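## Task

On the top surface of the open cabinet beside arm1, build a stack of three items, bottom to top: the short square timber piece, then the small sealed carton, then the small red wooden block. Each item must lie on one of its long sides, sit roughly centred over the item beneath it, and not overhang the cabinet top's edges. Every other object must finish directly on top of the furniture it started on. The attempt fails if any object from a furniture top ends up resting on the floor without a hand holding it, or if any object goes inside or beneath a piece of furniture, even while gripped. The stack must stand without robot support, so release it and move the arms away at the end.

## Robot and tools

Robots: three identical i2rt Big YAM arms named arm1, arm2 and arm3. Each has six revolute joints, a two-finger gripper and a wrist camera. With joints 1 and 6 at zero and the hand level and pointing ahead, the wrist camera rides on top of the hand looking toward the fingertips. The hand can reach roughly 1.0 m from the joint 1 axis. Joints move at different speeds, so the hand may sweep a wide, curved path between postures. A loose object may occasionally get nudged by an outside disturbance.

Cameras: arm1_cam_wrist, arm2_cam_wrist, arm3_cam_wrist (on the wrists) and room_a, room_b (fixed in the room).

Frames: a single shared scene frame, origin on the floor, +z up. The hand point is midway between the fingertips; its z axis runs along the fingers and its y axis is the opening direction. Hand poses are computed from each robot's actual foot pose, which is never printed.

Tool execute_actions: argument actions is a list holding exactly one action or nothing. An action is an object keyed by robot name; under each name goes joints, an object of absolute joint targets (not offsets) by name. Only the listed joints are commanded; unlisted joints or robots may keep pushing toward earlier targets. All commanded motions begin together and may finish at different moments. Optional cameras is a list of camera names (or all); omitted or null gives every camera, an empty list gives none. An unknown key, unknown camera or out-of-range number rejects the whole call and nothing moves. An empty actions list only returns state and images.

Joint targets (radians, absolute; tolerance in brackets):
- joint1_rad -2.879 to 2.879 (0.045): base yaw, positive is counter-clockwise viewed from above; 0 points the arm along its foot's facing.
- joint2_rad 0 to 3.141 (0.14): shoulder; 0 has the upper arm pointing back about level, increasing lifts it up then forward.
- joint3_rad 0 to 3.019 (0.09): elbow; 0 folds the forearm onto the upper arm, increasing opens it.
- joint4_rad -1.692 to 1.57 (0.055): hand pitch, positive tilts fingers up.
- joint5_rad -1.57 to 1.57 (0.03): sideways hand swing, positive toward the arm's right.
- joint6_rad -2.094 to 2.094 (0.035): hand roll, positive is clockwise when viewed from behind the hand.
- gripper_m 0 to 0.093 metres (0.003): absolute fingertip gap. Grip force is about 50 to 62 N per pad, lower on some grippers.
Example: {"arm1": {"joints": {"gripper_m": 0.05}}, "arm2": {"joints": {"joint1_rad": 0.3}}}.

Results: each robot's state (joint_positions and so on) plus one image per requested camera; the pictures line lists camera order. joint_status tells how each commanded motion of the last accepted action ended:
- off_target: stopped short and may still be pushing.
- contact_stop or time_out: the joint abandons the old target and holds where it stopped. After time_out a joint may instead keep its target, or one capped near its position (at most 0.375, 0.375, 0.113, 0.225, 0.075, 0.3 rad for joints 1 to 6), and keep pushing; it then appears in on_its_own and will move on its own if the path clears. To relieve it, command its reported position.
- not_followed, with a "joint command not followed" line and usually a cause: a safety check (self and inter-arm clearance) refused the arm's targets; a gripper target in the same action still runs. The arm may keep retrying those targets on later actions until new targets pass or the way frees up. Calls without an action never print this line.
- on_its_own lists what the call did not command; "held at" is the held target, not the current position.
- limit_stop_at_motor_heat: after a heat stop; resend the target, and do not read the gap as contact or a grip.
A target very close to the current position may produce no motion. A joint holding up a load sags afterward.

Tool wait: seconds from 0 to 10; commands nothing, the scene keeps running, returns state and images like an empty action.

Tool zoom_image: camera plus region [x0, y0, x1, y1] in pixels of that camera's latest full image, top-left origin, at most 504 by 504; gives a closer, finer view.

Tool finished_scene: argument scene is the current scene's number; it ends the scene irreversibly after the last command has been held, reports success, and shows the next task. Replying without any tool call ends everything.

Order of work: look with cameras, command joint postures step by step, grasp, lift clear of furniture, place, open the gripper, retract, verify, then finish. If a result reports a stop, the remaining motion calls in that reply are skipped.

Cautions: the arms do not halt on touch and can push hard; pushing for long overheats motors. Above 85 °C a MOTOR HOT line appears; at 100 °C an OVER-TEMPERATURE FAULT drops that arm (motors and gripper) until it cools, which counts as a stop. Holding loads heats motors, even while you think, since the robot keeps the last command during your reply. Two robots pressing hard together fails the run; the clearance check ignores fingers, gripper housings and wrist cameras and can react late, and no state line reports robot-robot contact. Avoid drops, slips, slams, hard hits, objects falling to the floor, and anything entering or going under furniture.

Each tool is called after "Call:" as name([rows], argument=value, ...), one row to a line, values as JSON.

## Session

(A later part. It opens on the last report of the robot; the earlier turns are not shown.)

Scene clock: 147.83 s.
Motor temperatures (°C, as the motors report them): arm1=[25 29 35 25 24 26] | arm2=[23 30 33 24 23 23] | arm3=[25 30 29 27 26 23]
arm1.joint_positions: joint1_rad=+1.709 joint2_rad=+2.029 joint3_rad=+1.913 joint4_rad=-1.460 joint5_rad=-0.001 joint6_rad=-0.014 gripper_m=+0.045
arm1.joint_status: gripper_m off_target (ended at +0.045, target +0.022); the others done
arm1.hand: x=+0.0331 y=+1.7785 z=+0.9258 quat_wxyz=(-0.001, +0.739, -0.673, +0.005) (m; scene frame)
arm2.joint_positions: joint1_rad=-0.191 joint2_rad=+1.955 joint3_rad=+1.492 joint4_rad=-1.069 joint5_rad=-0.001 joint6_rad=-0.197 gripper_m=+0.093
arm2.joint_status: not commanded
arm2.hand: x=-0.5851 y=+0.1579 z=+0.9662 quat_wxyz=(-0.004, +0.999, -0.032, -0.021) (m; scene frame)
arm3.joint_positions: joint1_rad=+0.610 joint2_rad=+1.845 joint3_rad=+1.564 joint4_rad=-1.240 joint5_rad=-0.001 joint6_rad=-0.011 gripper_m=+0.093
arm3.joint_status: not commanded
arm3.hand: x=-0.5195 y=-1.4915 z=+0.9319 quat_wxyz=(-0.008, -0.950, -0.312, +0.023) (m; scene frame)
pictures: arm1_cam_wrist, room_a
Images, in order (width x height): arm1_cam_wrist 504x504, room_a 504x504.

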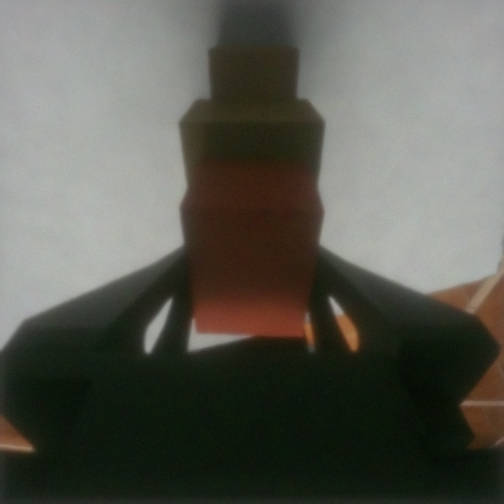

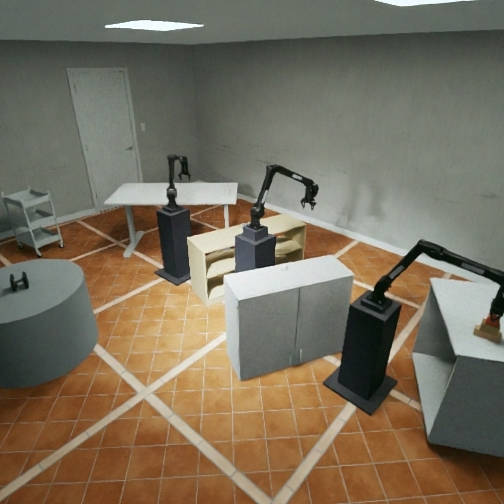

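Call:
execute_actions([
  {"arm1":{"joints":{"gripper_m":0.093}}},
], cameras=["arm1_cam_wrist"])

Call:
execute_actions([
  {"arm1":{"joints":{"joint2_rad":1.8,"joint3_rad":1.80,"joint4_rad":-1.5}}},
], cameras=["arm1_cam_wrist","room_a","room_b"])

Call:
zoom_image(camera="room_a", region=[424,270,504,350])

Scene clock: 149.00 s.
Motor temperatures (°C, as the motors report them): arm1=[25 29 35 25 24 26] | arm2=[23 30 33 24 23 23] | arm3=[25 30 29 27 26 23]
arm1.joint_positions: joint1_rad=+1.709 joint2_rad=+2.029 joint3_rad=+1.913 joint4_rad=-1.460 joint5_rad=-0.001 joint6_rad=-0.014 gripper_m=+0.093
arm1.joint_status: all done
arm1.hand: x=+0.0331 y=+1.7785 z=+0.9258 quat_wxyz=(-0.001, +0.739, -0.673, +0.005) (m; scene frame)
arm2.joint_positions: joint1_rad=-0.191 joint2_rad=+1.955 joint3_rad=+1.492 joint4_rad=-1.069 joint5_rad=-0.001 joint6_rad=-0.197 gripper_m=+0.093
arm2.joint_status: not commanded
arm2.hand: x=-0.5851 y=+0.1579 z=+0.9662 quat_wxyz=(-0.004, +0.999, -0.032, -0.021) (m; scene frame)
arm3.joint_positions: joint1_rad=+0.610 joint2_rad=+1.845 joint3_rad=+1.564 joint4_rad=-1.240 joint5_rad=-0.001 joint6_rad=-0.011 gripper_m=+0.093
arm3.joint_status: not commanded
arm3.hand: x=-0.5195 y=-1.4915 z=+0.9319 quat_wxyz=(-0.008, -0.950, -0.312, +0.023) (m; scene frame)
pictures: arm1_cam_wrist
Images, in order (width x height): arm1_cam_wrist 504x504.

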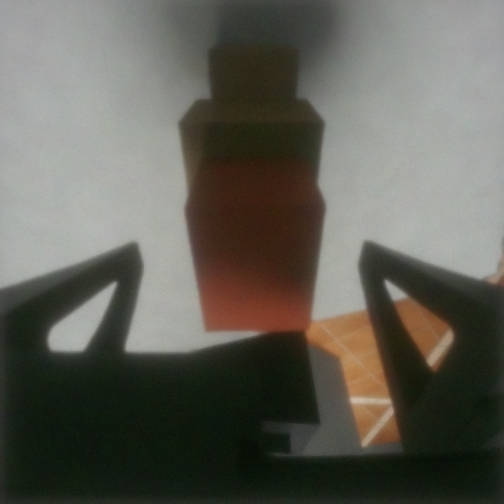

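Scene clock: 150.13 s.
Motor temperatures (°C, as the motors report them): arm1=[25 29 35 25 24 26] | arm2=[23 30 33 24 23 23] | arm3=[25 30 29 27 26 23]
arm1.joint_positions: joint1_rad=+1.709 joint2_rad=+1.783 joint3_rad=+1.792 joint4_rad=-1.494 joint5_rad=-0.001 joint6_rad=-0.014 gripper_m=+0.093
arm1.joint_status: all done
arm1.hand: x=+0.0369 y=+1.7211 z=+1.0206 quat_wxyz=(-0.031, +0.739, -0.673, -0.028) (m; scene frame)
arm2.joint_positions: joint1_rad=-0.191 joint2_rad=+1.955 joint3_rad=+1.492 joint4_rad=-1.069 joint5_rad=-0.001 joint6_rad=-0.197 gripper_m=+0.093
arm2.joint_status: not commanded
arm2.hand: x=-0.5851 y=+0.1579 z=+0.9662 quat_wxyz=(-0.004, +0.999, -0.032, -0.021) (m; scene frame)
arm3.joint_positions: joint1_rad=+0.610 joint2_rad=+1.845 joint3_rad=+1.564 joint4_rad=-1.240 joint5_rad=-0.001 joint6_rad=-0.011 gripper_m=+0.093
arm3.joint_status: not commanded
arm3.hand: x=-0.5195 y=-1.4915 z=+0.9319 quat_wxyz=(-0.008, -0.950, -0.312, +0.023) (m; scene frame)
pictures: arm1_cam_wrist, room_a, room_b
Images, in order (width x height): arm1_cam_wrist 504x504, room_a 504x504, room_b 504x504.

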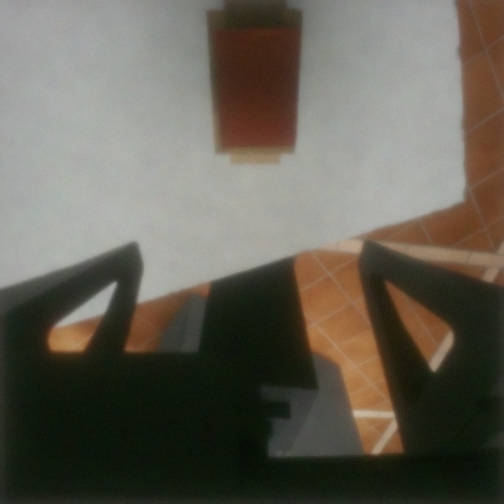

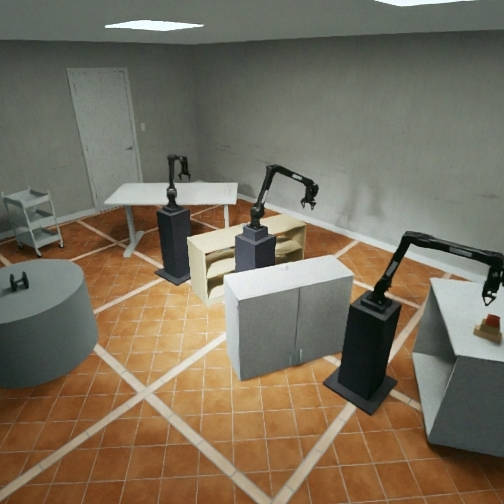

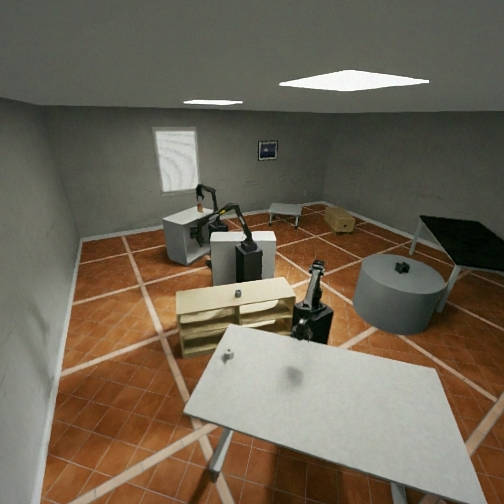

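Region (424, 270, 504, 350) of room_a's 504x504 image, scaled by 6.300, with more detail than that image has.

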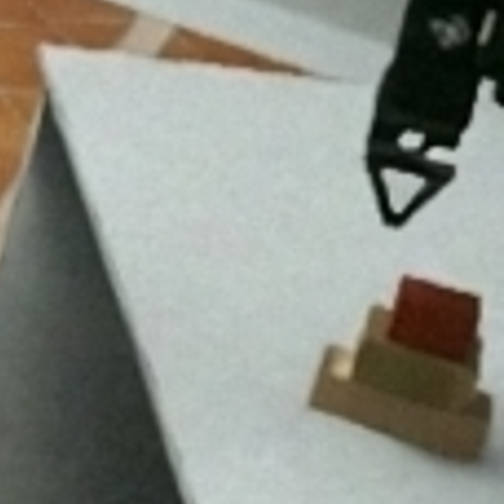

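Call:
execute_actions([
  {"arm1":{"joints":{"joint1_rad":1.2}}},
], cameras=["room_a"])

Call:
finished_scene(scene=1)

Scene clock: 152.27 s.
Motor temperatures (°C, as the motors report them): arm1=[25 29 35 25 24 26] | arm2=[23 30 33 24 23 23] | arm3=[25 30 29 27 26 23]
arm1.joint_positions: joint1_rad=+1.198 joint2_rad=+1.786 joint3_rad=+1.792 joint4_rad=-1.494 joint5_rad=+0.002 joint6_rad=-0.012 gripper_m=+0.093
arm1.joint_status: all done
arm1.hand: x=+0.3219 y=+1.6704 z=+1.0215 quat_wxyz=(-0.039, +0.544, -0.838, -0.019) (m; scene frame)
arm2.joint_positions: joint1_rad=-0.191 joint2_rad=+1.955 joint3_rad=+1.492 joint4_rad=-1.069 joint5_rad=-0.001 joint6_rad=-0.197 gripper_m=+0.093
arm2.joint_status: not commanded
arm2.hand: x=-0.5851 y=+0.1579 z=+0.9662 quat_wxyz=(-0.004, +0.999, -0.032, -0.021) (m; scene frame)
arm3.joint_positions: joint1_rad=+0.610 joint2_rad=+1.845 joint3_rad=+1.564 joint4_rad=-1.240 joint5_rad=-0.001 joint6_rad=-0.011 gripper_m=+0.093
arm3.joint_status: not commanded
arm3.hand: x=-0.5195 y=-1.4915 z=+0.9319 quat_wxyz=(-0.008, -0.950, -0.312, +0.023) (m; scene frame)
pictures: room_a
Images, in order (width x height): room_a 504x504.

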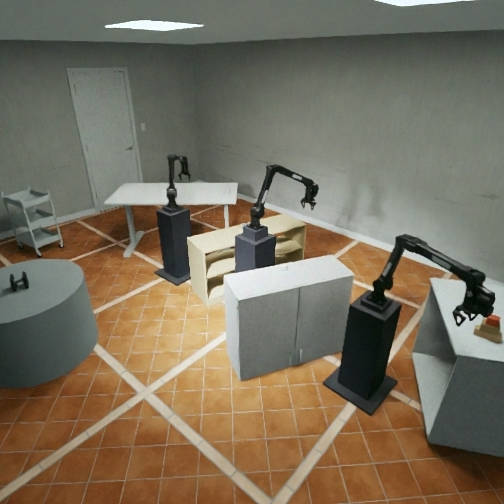

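The scene is finished: the task was done.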